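# Fold the card table's last standing leg flat

## Task

Release the lock on the single card-table leg that still stands up, then swing that leg down until it lies flat as the other three already do. The leg has to remain folded by itself, not just because a gripper holds it there. Finish by opening the grippers and pulling the arms away from the table.

## Robot and tools

ROBOT. Two six-joint UR7e-style arms, left_arm and right_arm, each carrying a two-finger parallel gripper with a 50 mm maximum opening. The names are labels only and do not match the sides of any image. Bases in the scene frame: left_arm at (+0.052, +0.522, 0) m, quat_wxyz (+0.996, 0, 0, -0.094); right_arm at (+0.032, -0.505, 0) m, quat_wxyz (+1.000, 0, 0, +0.017).

SCENE FRAME. Shared by both arms. Origin on the table top midway between the bases, +x pointing out over the table, +z up, left_arm on the +y side. All printed hand poses use it; printed hand positions can be slightly off, more so when an arm is stretched far.

TOOL GEOMETRY. The fingers extend along the gripper's +z axis and close along its x axis. end_effector_position is the point midway between the pads; the fingertips stick 17.5 mm past it. A flat camera plate sticks out roughly 9 cm toward the gripper's -y side and rotates with it. Turning only wrist 3 moves that midpoint around a 25 mm-radius circle.

execute_actions. Argument actions is a list holding zero or one item, plus optional pictures (true/false; images come by default). An empty list only reports the current state. A wait item is {"steps": N}, N up to 300, and returns once N control steps have elapsed since the previous result; it sends nothing new. A motion item is {"rows": [...], "steps": N} with N up to 15 (default 15); each control step lasts 1/30 s, row k is used on step k, and the final row is reused if rows run out. A refused call moves nothing.

ROW LAYOUT. Every row is a single flat list of 18 numbers covering both arms, even if one arm stays still: left_arm wrist... in order left shoulder pan, shoulder lift, elbow, wrist 1, wrist 2, wrist 3, then left gripper position, force_limit, speed; then the same nine for right_arm. The six joint values are absolute target angles in radians, the same numbers the Joint positions line reports, not offsets. The three gripper values are scaled to [-1, 1] and are commands too (0 is not 'no change'); to leave a gripper alone, repeat its previous three numbers.

JOINT RANGES (rad). left_arm: pan -3.142..3.142, lift -6.283..6.283, elbow 0.000..3.142, wrists 1-3 each -6.283..6.283. right_arm: pan 0.000..6.283, lift -6.283..6.283, elbow -3.142..0.000, wrists -6.283..6.283. A target beyond an end by more than 0.010 rad, and further out than the joint's last reported angle, gets the call refused. True ends may differ by up to 0.010 rad; targets past a real end are clipped there, and a 'joint sent to its limit' line may appear (possibly referring to an earlier, still-running action). Its absence proves nothing.

MOTION LIMITS. Commands are smoothed and lag about 0.17 s. Each step, a joint's target is clamped to within 0.575 rad of its measured angle, and if the targets would shift the hand over 100 mm from where it is, all joints are scaled back. Big moves therefore take several calls, and an arm may not have arrived when a result comes in. Between calls the arms keep heading for the last row sent until everything has nearly stopped or a step is HELD; the simulation runs while you think.

GRIPPER NUMBERS. position: +1 fully open (50 mm), about -0.65 pads touching; send -1 to grip, so fingers close until stopped. force_limit: per-pad force, about 20 N at -1, 102 N at 0, 185 N at +1 (actual may be ~17% higher). speed: 20 mm/s at -1, 85 at 0, 150 at +1. New force or speed only apply after a position change of at least 0.01; to soften a grip, open first. With force_limit -1 a lost object is not re-gripped and status may stay 2; gripping something fixed and off-centre weakens over time.

RESULTS. State line per arm: end-effector position (m), quat_wxyz, linear and angular velocity. Joint positions / Joint velocities: one block per arm in column order. Joint torques: total drive output, noisy and offset, not a contact measure. Wrist force / Wrist torque: flange sensor in the end effector's own axes, per arm; pressing on a surface gives force pointing back into the arm; offsets up to ~4 N, noise up to 2.4 N, saturation near 50 N; 'no reading' is harmless. object_status: 0 moving, 1 stopped while opening, 2 stopped while closing (a real grip), 3 at target or pads met (usually nothing held). position_measured in counts: opening ≈ (250 - counts) × 0.202 mm. HELD marks steps where your row was not sent; 'joint command not followed' means a clearance check altered joint targets. MOTOR HOT appears from 70 °C; at 85 °C the arm is braked (OVER-TEMPERATURE FAULT).

zoom_image: camera (cam_head_left, cam_head_right, cam_high, cam_low, cam_left_wrist, cam_right_wrist, all 896x504) and region [x0, y0, x1, y1] in pixels from the top-left, at most 504 by 504; returns a detailed crop of that camera's newest image.

read_manual: optional section "licences"; returns licence text, no motion.

finished_scene: pass the current scene number; it ends the scene irreversibly and reports success. Answering without any tool call ends the run.

AVOID. Arms touching or pressing each other. Contact loads reaching 130 N m on pan, lift or elbow or 24.3 N m on a wrist joint (TORQUE FAULT), or 150 N on any arm part or held item (FORCE FAULT); either halts that arm 10 s and drops the rest of the call. Holding loads for long (heat). Drops, slips, slams, hard shoves, and pushing anything out of the work area, which fails the job. Loose items may occasionally be nudged by an outside disturbance.

Each tool is called after ">>>" as name([rows], argument=value, ...), one row to a line, values as JSON.

## Session

>>> execute_actions(actions=[])

Scene clock: 0.00 s of 4050.00 s.
left_arm: end_effector_position=(+0.8526, +0.5381, +0.1145) position_measured=3 object_status=3 end_effector_quat_wxyz=(-0.089, +0.990, +0.105, -0.010) end_effector_velocity=(-0.000, +0.000, -0.001) end_effector_angular_velocity=(+0.001, +0.002, -0.001) | right_arm: end_effector_position=(+0.9181, -0.5055, +0.3012) position_measured=3 object_status=3 end_effector_quat_wxyz=(+0.337, +0.853, +0.229, +0.327) end_effector_velocity=(-0.000, -0.000, -0.001) end_effector_angular_velocity=(-0.001, +0.003, -0.000)
Joint positions: left_arm=[-0.044 -0.721  0.866 -1.637 -1.409  1.122] | right_arm=[ 3.439 -2.175 -1.249 -0.527  0.883  1.095]
Joint velocities: left_arm=[ 0.     0.001 -0.     0.     0.001  0.001] | right_arm=[-0.    -0.001 -0.001 -0.002  0.     0.   ]
Joint torques (N m, as the arm reports them, + toward a larger angle): no reading
Motor temperatures (°C, as the motors report them): left_arm=[31 31 28 37 42 41] | right_arm=[27 29 30 37 34 34]
Wrist force (N, on the end effector, along its own x y z axes, offset not removed): no reading
Wrist torque (N m, same axes, about the end effector's origin, offset not removed): no reading

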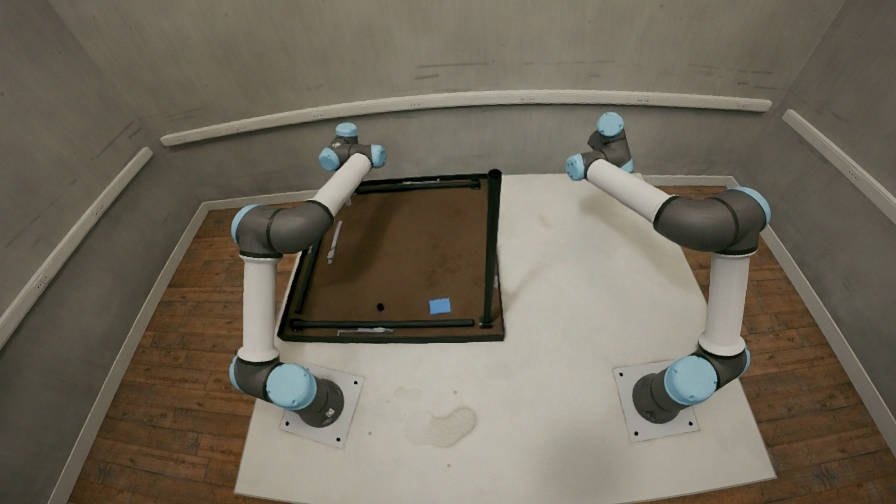

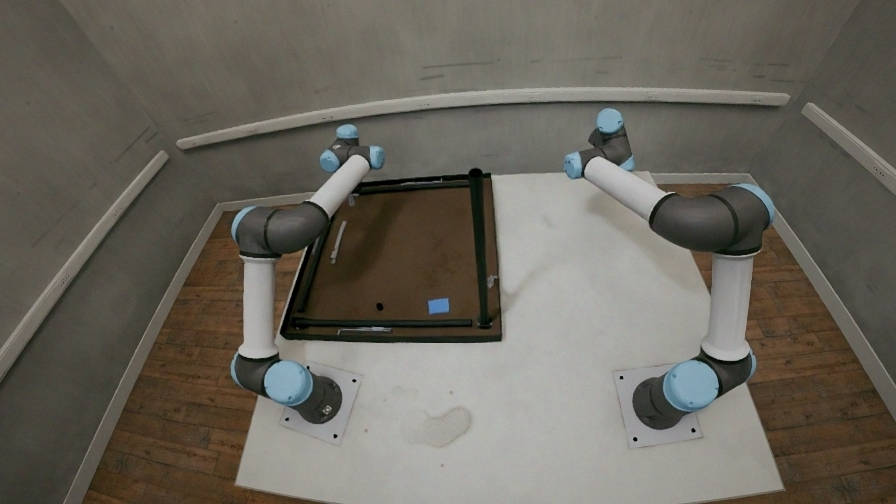

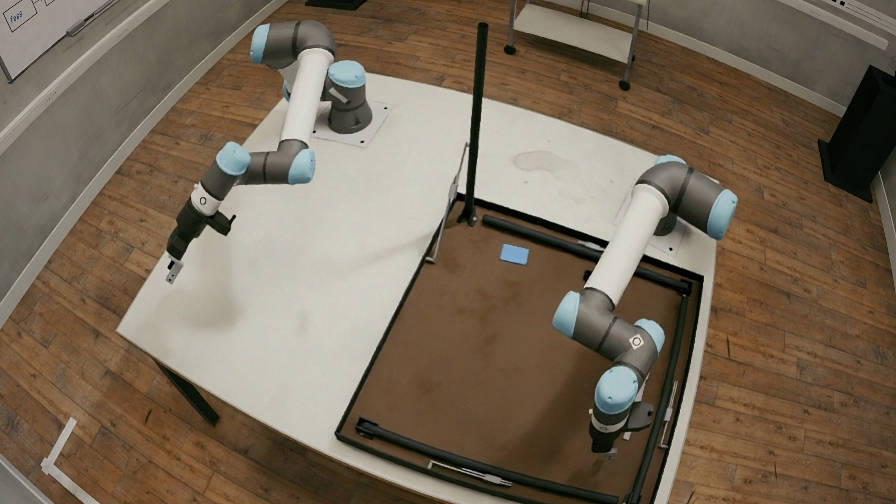

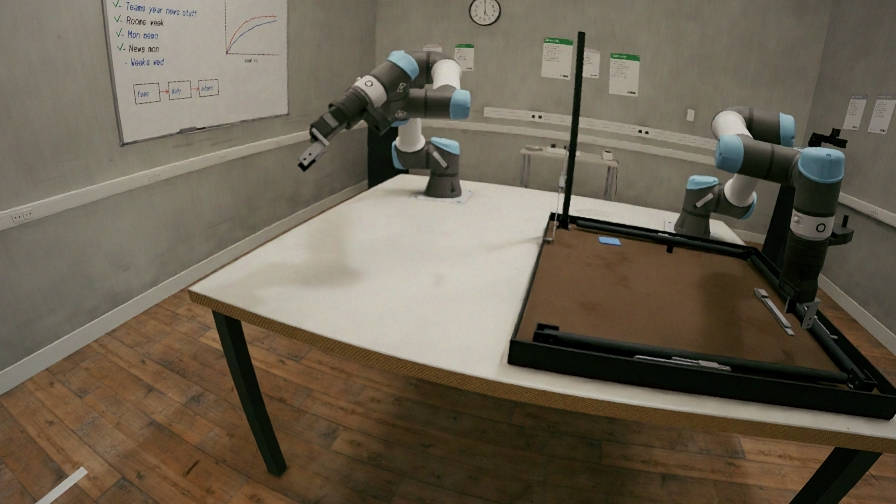

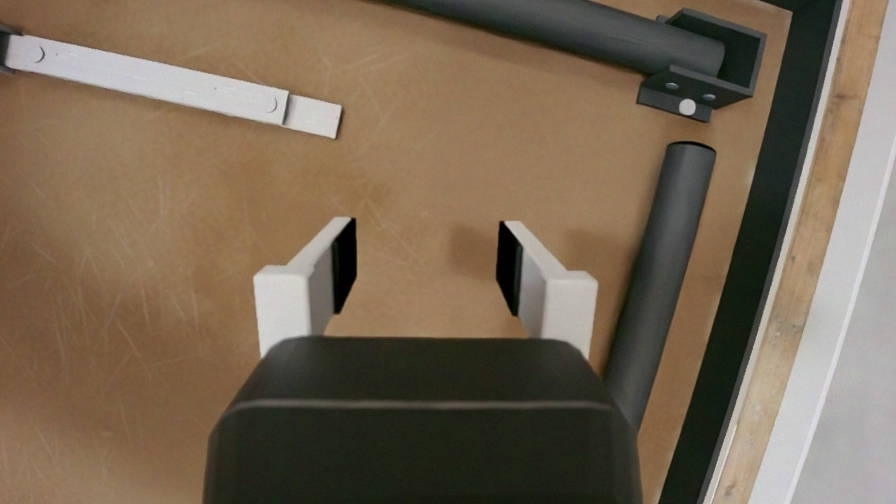

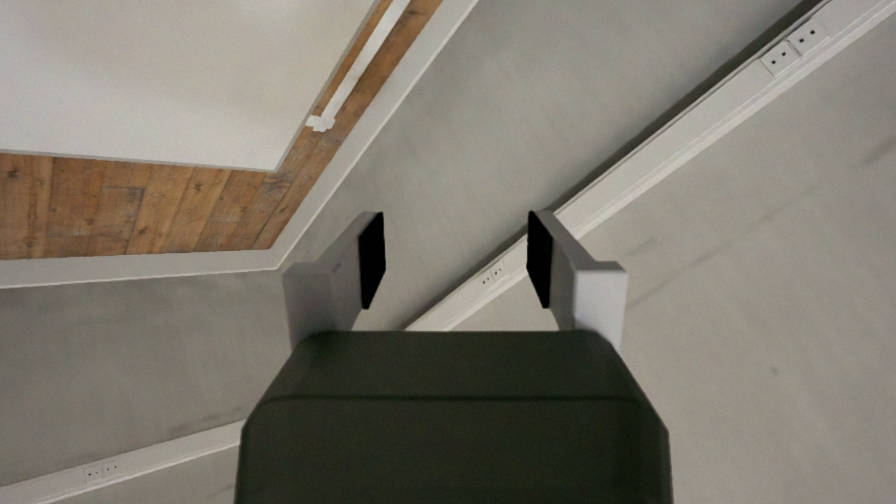

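>>> zoom_image(camera="cam_high", region=[390,130,530,280])

>>> zoom_image(camera="cam_high", region=[330,400,560,504])

>>> zoom_image(camera="cam_low", region=[510,140,620,260])

Region (390, 130, 530, 280) of cam_high's 896x504 image, scaled by 3.360, with more detail than that image has; it fills the left 470 columns of this view, and the rest is white.

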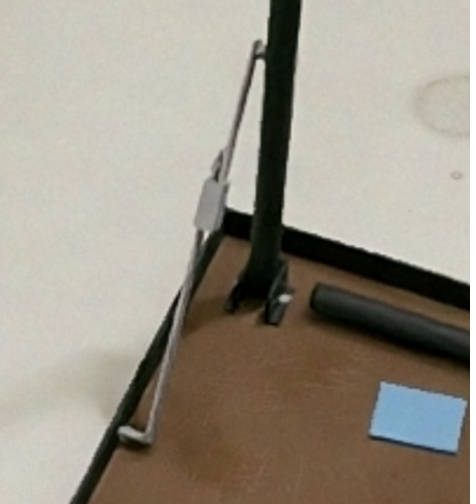

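Region (330, 400, 560, 504) of cam_high's 896x504 image, scaled by 2.191, with more detail than that image has; it fills the top 228 rows of this view, and the rest is white.

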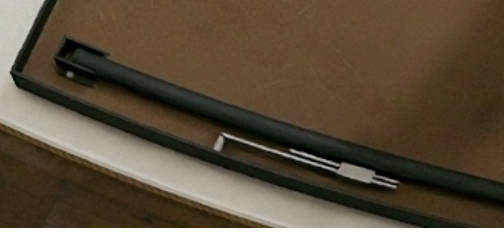

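Region (510, 140, 620, 260) of cam_low's 896x504 image, scaled by 4.200, with more detail than that image has; it fills the left 462 columns of this view, and the rest is white.

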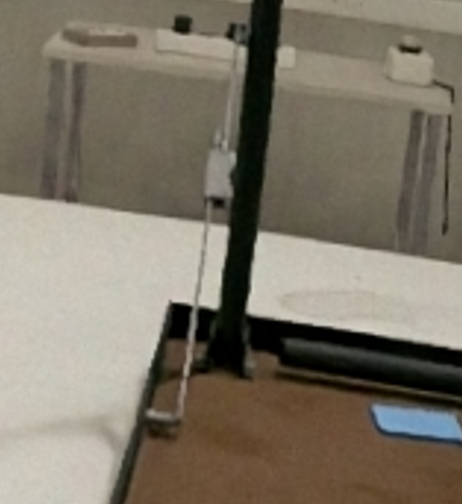

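>>> execute_actions([
  {"rows":[[-0.044,-1.0,0.866,-1.637,-1.409,1.122,1,0,0,3.572,-2.126,-2.273,1.257,2.68,3.14,1,0,0]]},
], pictures=false)

>>> execute_actions([
  {"steps":120},
])

Scene clock: 14.40 s of 4050.00 s.
left_arm: end_effector_position=(+0.8377, +0.5413, +0.3230) position_measured=3 object_status=3 end_effector_quat_wxyz=(-0.044, +0.986, +0.115, +0.116) end_effector_velocity=(-0.018, +0.004, +0.089) end_effector_angular_velocity=(-0.025, -0.113, -0.001) | right_arm: end_effector_position=(+0.8180, -0.3359, +0.1391) position_measured=3 object_status=3 end_effector_quat_wxyz=(+0.013, +0.906, +0.150, +0.396) end_effector_velocity=(-0.392, +0.281, -0.321) end_effector_angular_velocity=(+1.620, +0.417, +0.155)
Joint positions: left_arm=[-0.044 -0.991  0.866 -1.637 -1.409  1.122] | right_arm=[ 3.526 -2.143 -1.728 -0.047  1.363  1.574]
Joint velocities: left_arm=[-0.001 -0.117  0.     0.001  0.001  0.   ] | right_arm=[ 0.12   0.044 -1.189  1.18   1.181  1.178]
Joint torques (N m, as the arm reports them, + toward a larger angle): left_arm=[-10.47 -52.65 -19.84  -1.08   1.25  -2.37] | right_arm=[ 7.94 64.41 -0.7   8.5   5.7   4.81]
Motor temperatures (°C, as the motors report them): left_arm=[31 31 28 37 42 41] | right_arm=[27 29 30 37 34 34]
Wrist force (N, on the end effector, along its own x y z axes, offset not removed): left_arm=[-2.5 0.8 -3.6] | right_arm=[1.6 1.7 1.6]
Wrist torque (N m, same axes, about the end effector's origin, offset not removed): left_arm=[0.15 0.60 -0.10] | right_arm=[0.16 0.01 -0.16]
Steps of this call (steps 1 to 90: nothing new was sent; then 10.90 s passed at rest; steps 91 to 105: all 15 steps of this action). Readings (joint positions | what the end effector reports):
91: left_arm=[-0.044 -0.721 0.866 -1.637 -1.409 1.122] | right_arm=[3.440 -2.175 -1.249 -0.527 0.883 1.095] | left_arm position_measured=3 object_status=3 | right_arm position_measured=3 object_status=3
92: left_arm=[-0.044 -0.725 0.866 -1.637 -1.409 1.122] | right_arm=[3.443 -2.173 -1.254 -0.522 0.888 1.099] | left_arm position_measured=3 object_status=3 | right_arm position_measured=3 object_status=3
94: left_arm=[-0.044 -0.771 0.867 -1.637 -1.409 1.122] | right_arm=[3.462 -2.167 -1.312 -0.462 0.948 1.159] | left_arm position_measured=3 object_status=3 | right_arm position_measured=3 object_status=3
98: left_arm=[-0.044 -0.877 0.866 -1.637 -1.409 1.122] | right_arm=[3.490 -2.156 -1.457 -0.318 1.092 1.304] | left_arm position_measured=3 object_status=3 | right_arm position_measured=3 object_status=3
105: the state above

Scene clock: 18.40 s of 4050.00 s.
left_arm: end_effector_position=(+0.8362, +0.5416, +0.3301) position_measured=3 object_status=3 end_effector_quat_wxyz=(-0.043, +0.985, +0.115, +0.121) end_effector_velocity=(-0.000, +0.000, +0.001) end_effector_angular_velocity=(+0.000, -0.002, +0.001) | right_arm: end_effector_position=(+0.3997, -0.1971, +0.2752) position_measured=3 object_status=3 end_effector_quat_wxyz=(+0.707, -0.707, -0.002, +0.001) end_effector_velocity=(+0.000, +0.000, -0.000) end_effector_angular_velocity=(+0.000, -0.001, -0.000)
Joint positions: left_arm=[-0.044 -1.     0.866 -1.637 -1.409  1.122] | right_arm=[ 3.572 -2.126 -2.273  1.257  2.68   3.14 ]
Joint velocities: left_arm=[ 0.    -0.001  0.    -0.001  0.001 -0.001] | right_arm=[ 0.    -0.001  0.001  0.    -0.    -0.   ]
Joint torques (N m, as the arm reports them, + toward a larger angle): left_arm=[ -6.64 -56.97 -18.96  -6.36   1.79  -2.32] | right_arm=[ 9.21 49.14 -3.33  2.39  1.25  2.3 ]
Motor temperatures (°C, as the motors report them): left_arm=[31 31 28 37 42 41] | right_arm=[27 29 30 37 34 34]
Wrist force (N, on the end effector, along its own x y z axes, offset not removed): left_arm=[1.2 -2.5 -2.1] | right_arm=[1.1 1.8 -0.7]
Wrist torque (N m, same axes, about the end effector's origin, offset not removed): left_arm=[-0.25 0.12 -0.36] | right_arm=[0.09 0.13 -0.18]
Steps of this call (steps 1 to 60: the robot went on to your last target; steps 61 to 120: nothing new was sent). Readings (joint positions | what the end effector reports):
1: left_arm=[-0.044 -0.994 0.866 -1.637 -1.409 1.122] | right_arm=[3.530 -2.142 -1.768 -0.007 1.403 1.614] | left_arm position_measured=3 object_status=3 | right_arm position_measured=3 object_status=3
2: left_arm=[-0.044 -0.996 0.866 -1.637 -1.409 1.122] | right_arm=[3.534 -2.140 -1.809 0.034 1.444 1.655] | left_arm position_measured=3 object_status=3 | right_arm position_measured=3 object_status=3
4: left_arm=[-0.044 -0.998 0.866 -1.637 -1.409 1.122] | right_arm=[3.541 -2.138 -1.890 0.124 1.533 1.745] | left_arm position_measured=3 object_status=3 | right_arm position_measured=3 object_status=3
8: left_arm=[-0.044 -1.000 0.866 -1.637 -1.409 1.122] | right_arm=[3.553 -2.133 -2.034 0.330 1.740 1.951] | left_arm position_measured=3 object_status=3 | right_arm position_measured=3 object_status=3
120: the state above
All arms were judged still, so your last target was given up. Only a new action makes them travel on or press farther. Fingers that are still opening or closing keep moving.

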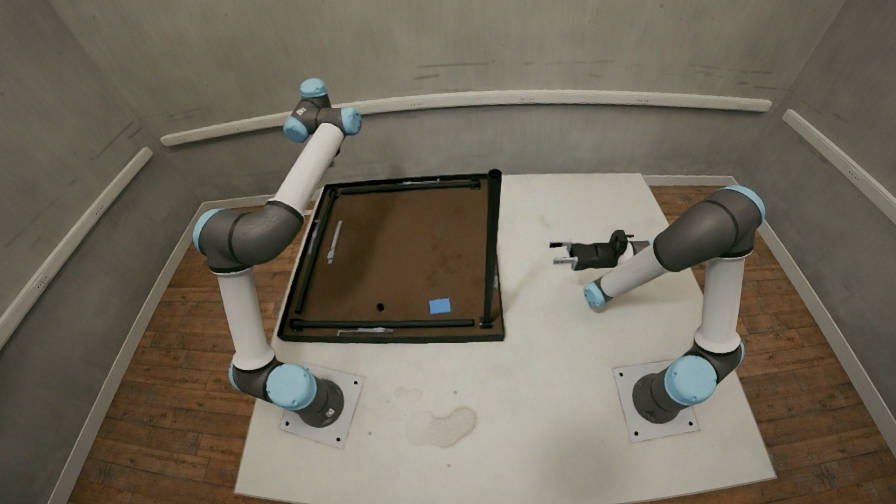

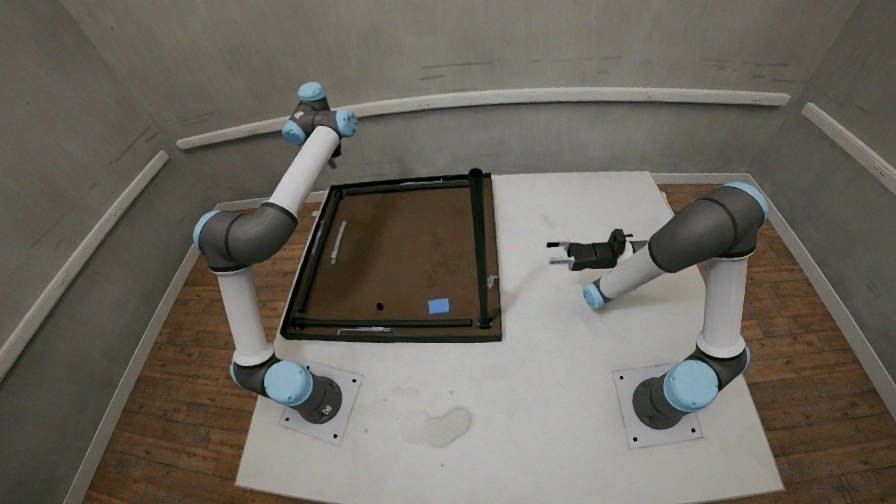

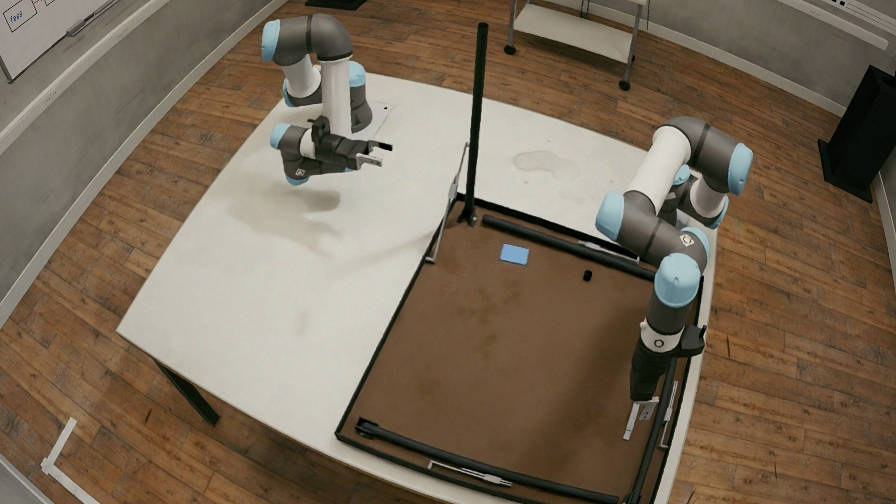

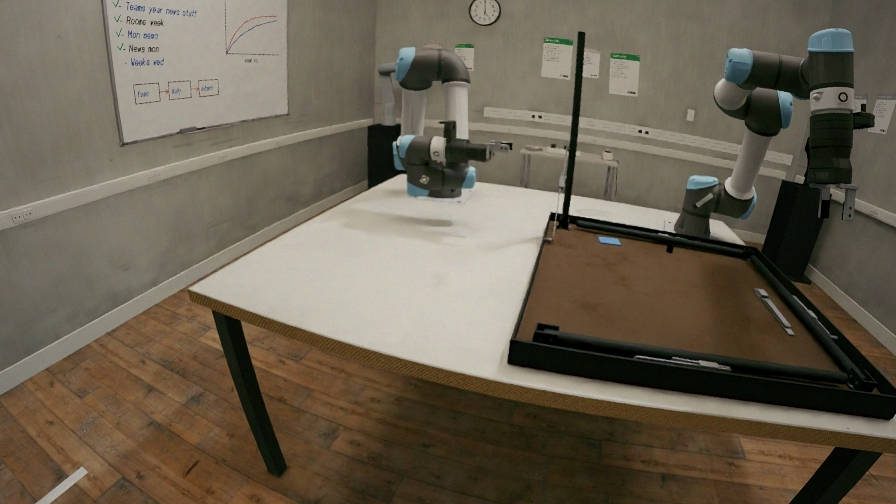

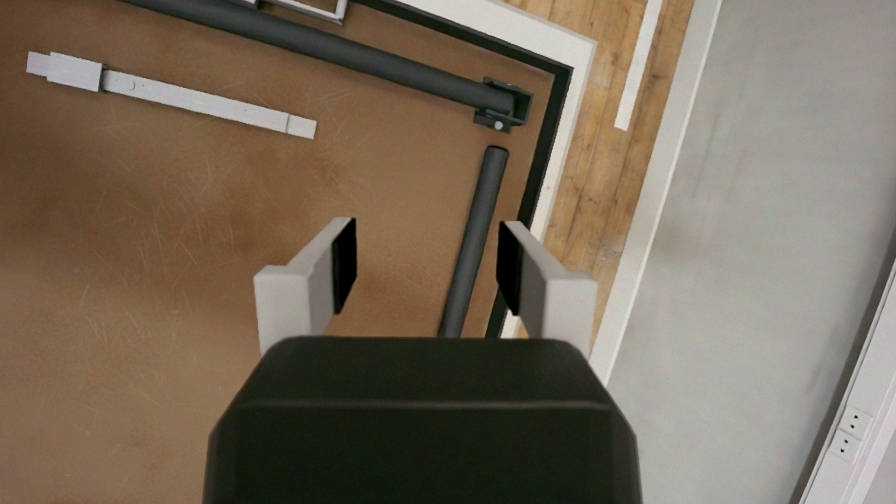

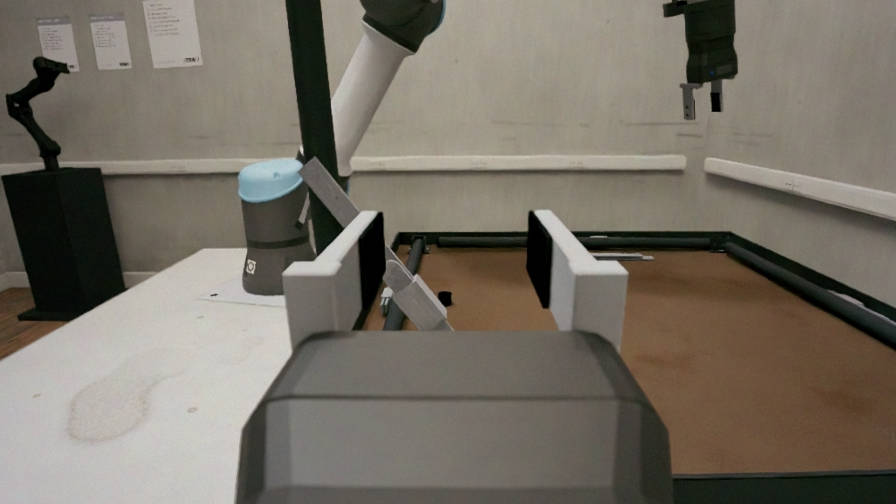

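>>> execute_actions([
  {"rows":[[-0.044,-1.0,0.866,-1.637,-1.409,1.122,1,0,0,3.818,-2.37,-2.207,1.435,2.432,2.44,1,0,0]]},
], pictures=false)

>>> execute_actions([
  {"steps":30},
])

Scene clock: 24.20 s of 4050.00 s.
left_arm: end_effector_position=(+0.8362, +0.5416, +0.3301) position_measured=3 object_status=3 end_effector_quat_wxyz=(-0.043, +0.985, +0.115, +0.121) end_effector_velocity=(-0.000, -0.000, +0.000) end_effector_angular_velocity=(-0.000, +0.000, -0.000) | right_arm: end_effector_position=(+0.4009, -0.1855, +0.2701) position_measured=3 object_status=3 end_effector_quat_wxyz=(+0.710, -0.704, -0.016, -0.014) end_effector_velocity=(+0.000, -0.000, +0.000) end_effector_angular_velocity=(+0.000, -0.000, -0.001)
Joint positions: left_arm=[-0.044 -1.     0.866 -1.637 -1.409  1.122] | right_arm=[ 3.599 -2.152 -2.257  1.283  2.653  3.113]
Joint velocities: left_arm=[-0. -0. -0.  0. -0. -0.] | right_arm=[-0.    -0.    -0.     0.001 -0.001 -0.   ]
Joint torques (N m, as the arm reports them, + toward a larger angle): left_arm=[ -3.01 -57.06 -19.92  -6.24   1.67  -2.31] | right_arm=[-5.97 44.68 -4.34  1.63 -1.2   0.03]
Motor temperatures (°C, as the motors report them): left_arm=[31 31 28 37 42 41] | right_arm=[27 29 30 37 34 34]
Wrist force (N, on the end effector, along its own x y z axes, offset not removed): left_arm=[3.2 -1.4 0.5] | right_arm=[-0.1 0.9 1.7]
Wrist torque (N m, same axes, about the end effector's origin, offset not removed): left_arm=[0.03 -0.43 -0.40] | right_arm=[-0.01 0.15 -0.08]
A step of this action was HELD (marked below), so the robot has no last target. An arm can still carry out its HELD step.
Steps of this call (steps 1 to 90: nothing new was sent; then 2.30 s passed at rest; steps 91 to 105: all 15 steps of this action). Readings (joint positions | what the end effector reports):
91: left_arm=[-0.044 -1.000 0.866 -1.637 -1.409 1.122] | right_arm=[3.572 -2.126 -2.273 1.257 2.680 3.140] | left_arm position_measured=3 object_status=3 | right_arm position_measured=3 object_status=3
92: left_arm=[-0.044 -1.000 0.866 -1.637 -1.409 1.122] | right_arm=[3.577 -2.131 -2.269 1.262 2.675 3.135] | left_arm position_measured=3 object_status=3 | right_arm position_measured=3 object_status=3
94: left_arm=[-0.044 -1.000 0.866 -1.637 -1.409 1.122] | right_arm=[3.605 -2.164 -2.257 1.284 2.652 3.111] | left_arm position_measured=3 object_status=3 | right_arm position_measured=3 object_status=3 HELD
95: left_arm=[-0.044 -1.000 0.866 -1.637 -1.409 1.122] | right_arm=[3.603 -2.160 -2.257 1.283 2.653 3.113] | left_arm position_measured=3 object_status=3 | right_arm position_measured=3 object_status=3 HELD
96: left_arm=[-0.044 -1.000 0.866 -1.637 -1.409 1.122] | right_arm=[3.601 -2.157 -2.257 1.283 2.653 3.113] | left_arm position_measured=3 object_status=3 | right_arm position_measured=3 object_status=3 HELD
97: left_arm=[-0.044 -1.000 0.866 -1.637 -1.409 1.122] | right_arm=[3.600 -2.155 -2.257 1.283 2.653 3.113] | left_arm position_measured=3 object_status=3 | right_arm position_measured=3 object_status=3 HELD
98: left_arm=[-0.044 -1.000 0.866 -1.637 -1.409 1.122] | right_arm=[3.600 -2.153 -2.257 1.283 2.653 3.113] | left_arm position_measured=3 object_status=3 | right_arm position_measured=3 object_status=3 HELD
99: left_arm=[-0.044 -1.000 0.866 -1.637 -1.409 1.122] | right_arm=[3.600 -2.153 -2.257 1.283 2.653 3.113] | left_arm position_measured=3 object_status=3 | right_arm position_measured=3 object_status=3 HELD
100: left_arm=[-0.044 -1.000 0.866 -1.637 -1.409 1.122] | right_arm=[3.599 -2.152 -2.257 1.283 2.653 3.113] | left_arm position_measured=3 object_status=3 | right_arm position_measured=3 object_status=3 HELD
101: left_arm=[-0.044 -1.000 0.866 -1.637 -1.409 1.122] | right_arm=[3.599 -2.152 -2.257 1.283 2.653 3.113] | left_arm position_measured=3 object_status=3 | right_arm position_measured=3 object_status=3 HELD
102: left_arm=[-0.044 -1.000 0.866 -1.637 -1.409 1.122] | right_arm=[3.599 -2.152 -2.257 1.283 2.653 3.113] | left_arm position_measured=3 object_status=3 | right_arm position_measured=3 object_status=3 HELD
103: left_arm=[-0.044 -1.000 0.866 -1.637 -1.409 1.122] | right_arm=[3.599 -2.152 -2.257 1.283 2.653 3.113] | left_arm position_measured=3 object_status=3 | right_arm position_measured=3 object_status=3 HELD
104: left_arm=[-0.044 -1.000 0.866 -1.637 -1.409 1.122] | right_arm=[3.599 -2.152 -2.257 1.283 2.653 3.113] | left_arm position_measured=3 object_status=3 | right_arm position_measured=3 object_status=3 HELD
105: the state above HELD
joint command not followed: on one or more control steps a check withheld the commanded joint targets of the right arm, and it was not sent them on those steps. On the call's last step the targets were still withheld.
cause: the commanded joint targets would bring two parts of the arm too close to each other (its gripper and another part of the arm, with joints 4 (wrist 1) to 6 (wrist 3) between them); next, command targets that bring no two parts of the arm closer together.

Scene clock: 25.20 s of 4050.00 s.
left_arm: end_effector_position=(+0.8362, +0.5416, +0.3301) position_measured=3 object_status=3 end_effector_quat_wxyz=(-0.043, +0.985, +0.115, +0.121) end_effector_velocity=(-0.001, -0.001, +0.001) end_effector_angular_velocity=(-0.003, -0.001, +0.000) | right_arm: end_effector_position=(+0.4010, -0.1855, +0.2699) position_measured=3 object_status=3 end_effector_quat_wxyz=(+0.710, -0.704, -0.016, -0.014) end_effector_velocity=(+0.000, +0.000, +0.000) end_effector_angular_velocity=(+0.001, -0.001, +0.000)
Joint positions: left_arm=[-0.044 -1.     0.866 -1.637 -1.409  1.122] | right_arm=[ 3.599 -2.152 -2.257  1.283  2.653  3.113]
Joint velocities: left_arm=[-0.    -0.002  0.     0.001 -0.002 -0.001] | right_arm=[ 0.    -0.     0.001  0.001  0.    -0.   ]
Joint torques (N m, as the arm reports them, + toward a larger angle): left_arm=[ -2.56 -57.43 -20.4   -6.15   1.66  -2.21] | right_arm=[-6.16 19.99 -4.28  2.48 -1.2  -2.28]
Motor temperatures (°C, as the motors report them): left_arm=[31 31 28 37 42 41] | right_arm=[27 29 30 37 34 34]
Wrist force (N, on the end effector, along its own x y z axes, offset not removed): left_arm=[3.5 -1.1 -6.8] | right_arm=[-0.8 2.1 3.7]
Wrist torque (N m, same axes, about the end effector's origin, offset not removed): left_arm=[-0.14 -0.59 -0.19] | right_arm=[0.34 0.38 -0.10]
Steps of this call (steps 1 to 30: nothing new was sent). Readings (joint positions | what the end effector reports):
1: left_arm=[-0.044 -1.000 0.866 -1.637 -1.409 1.122] | right_arm=[3.599 -2.152 -2.257 1.283 2.653 3.113] | left_arm position_measured=3 object_status=3 | right_arm position_measured=3 object_status=3
2: left_arm=[-0.044 -1.000 0.866 -1.637 -1.409 1.122] | right_arm=[3.599 -2.152 -2.257 1.283 2.653 3.113] | left_arm position_measured=3 object_status=3 | right_arm position_measured=3 object_status=3
4: left_arm=[-0.044 -1.000 0.866 -1.637 -1.409 1.122] | right_arm=[3.599 -2.152 -2.257 1.283 2.653 3.113] | left_arm position_measured=3 object_status=3 | right_arm position_measured=3 object_status=3
8: left_arm=[-0.044 -1.000 0.866 -1.637 -1.409 1.122] | right_arm=[3.599 -2.152 -2.257 1.283 2.653 3.113] | left_arm position_measured=3 object_status=3 | right_arm position_measured=3 object_status=3
30: the state above

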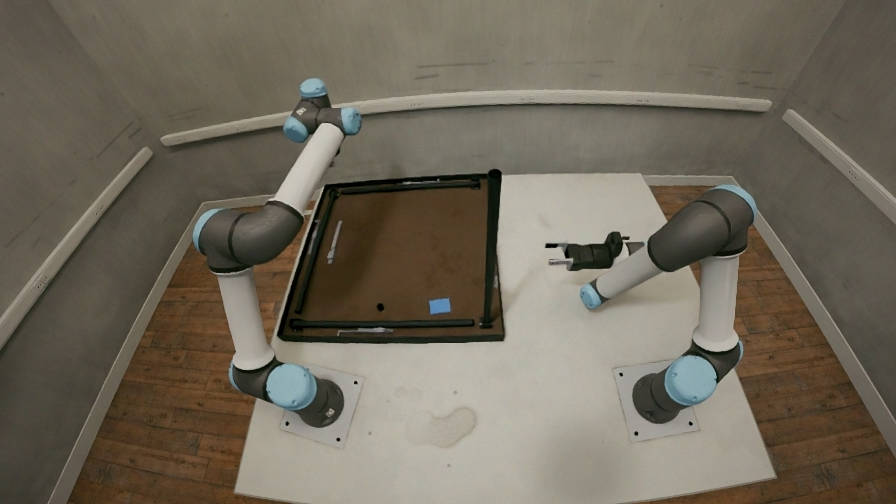

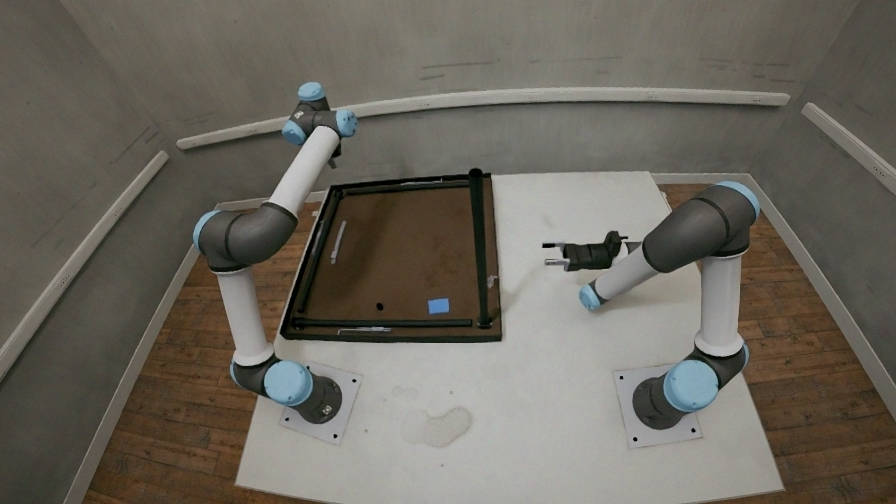

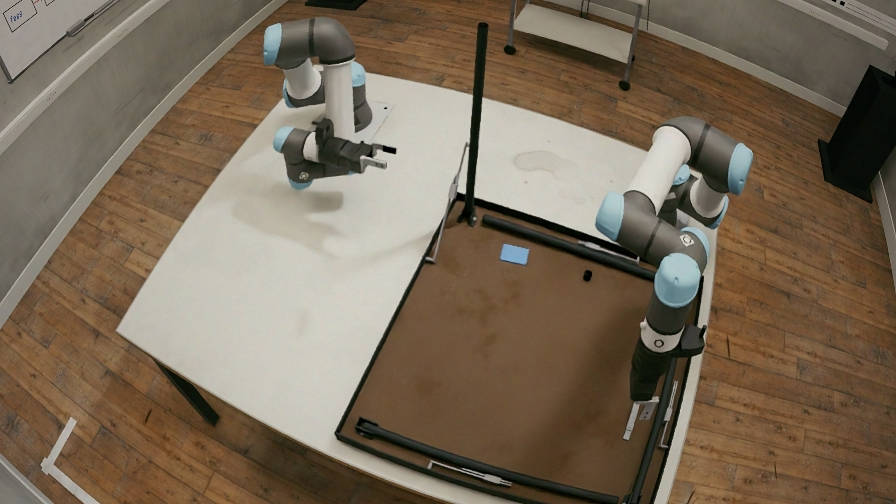

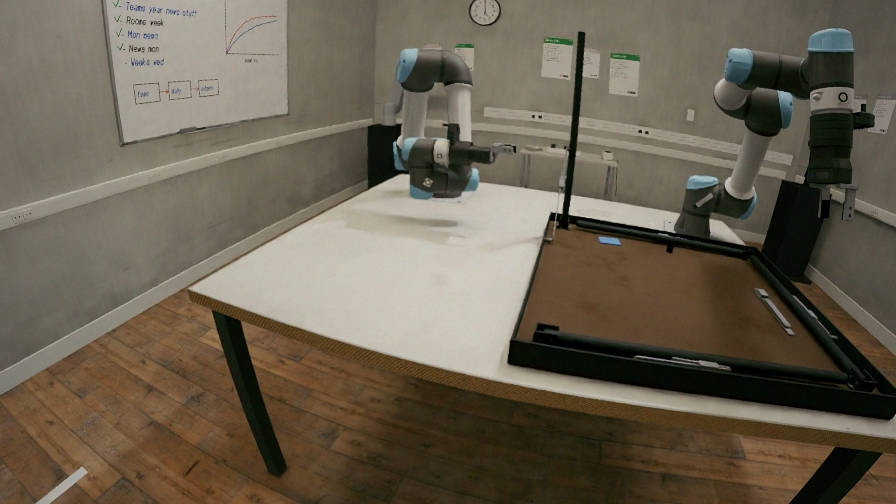

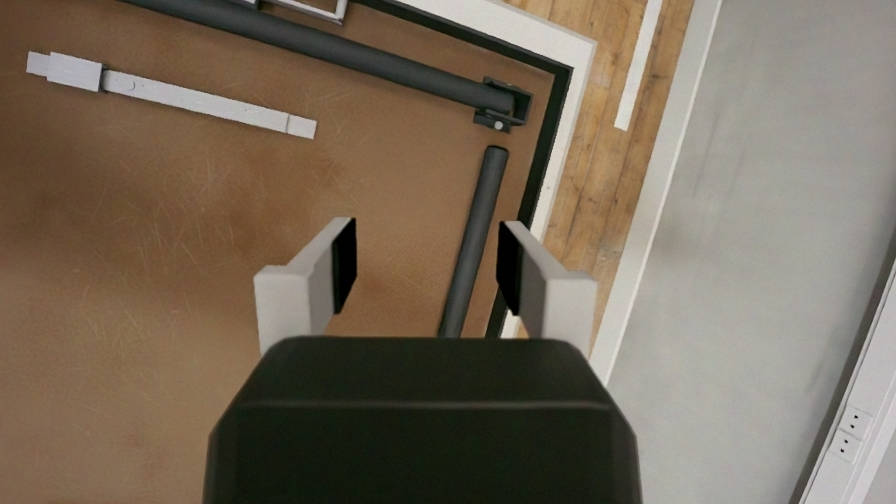

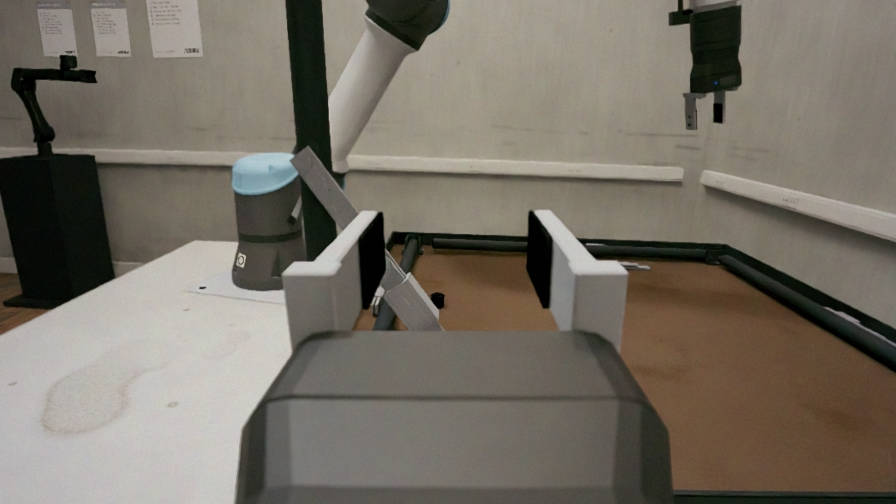

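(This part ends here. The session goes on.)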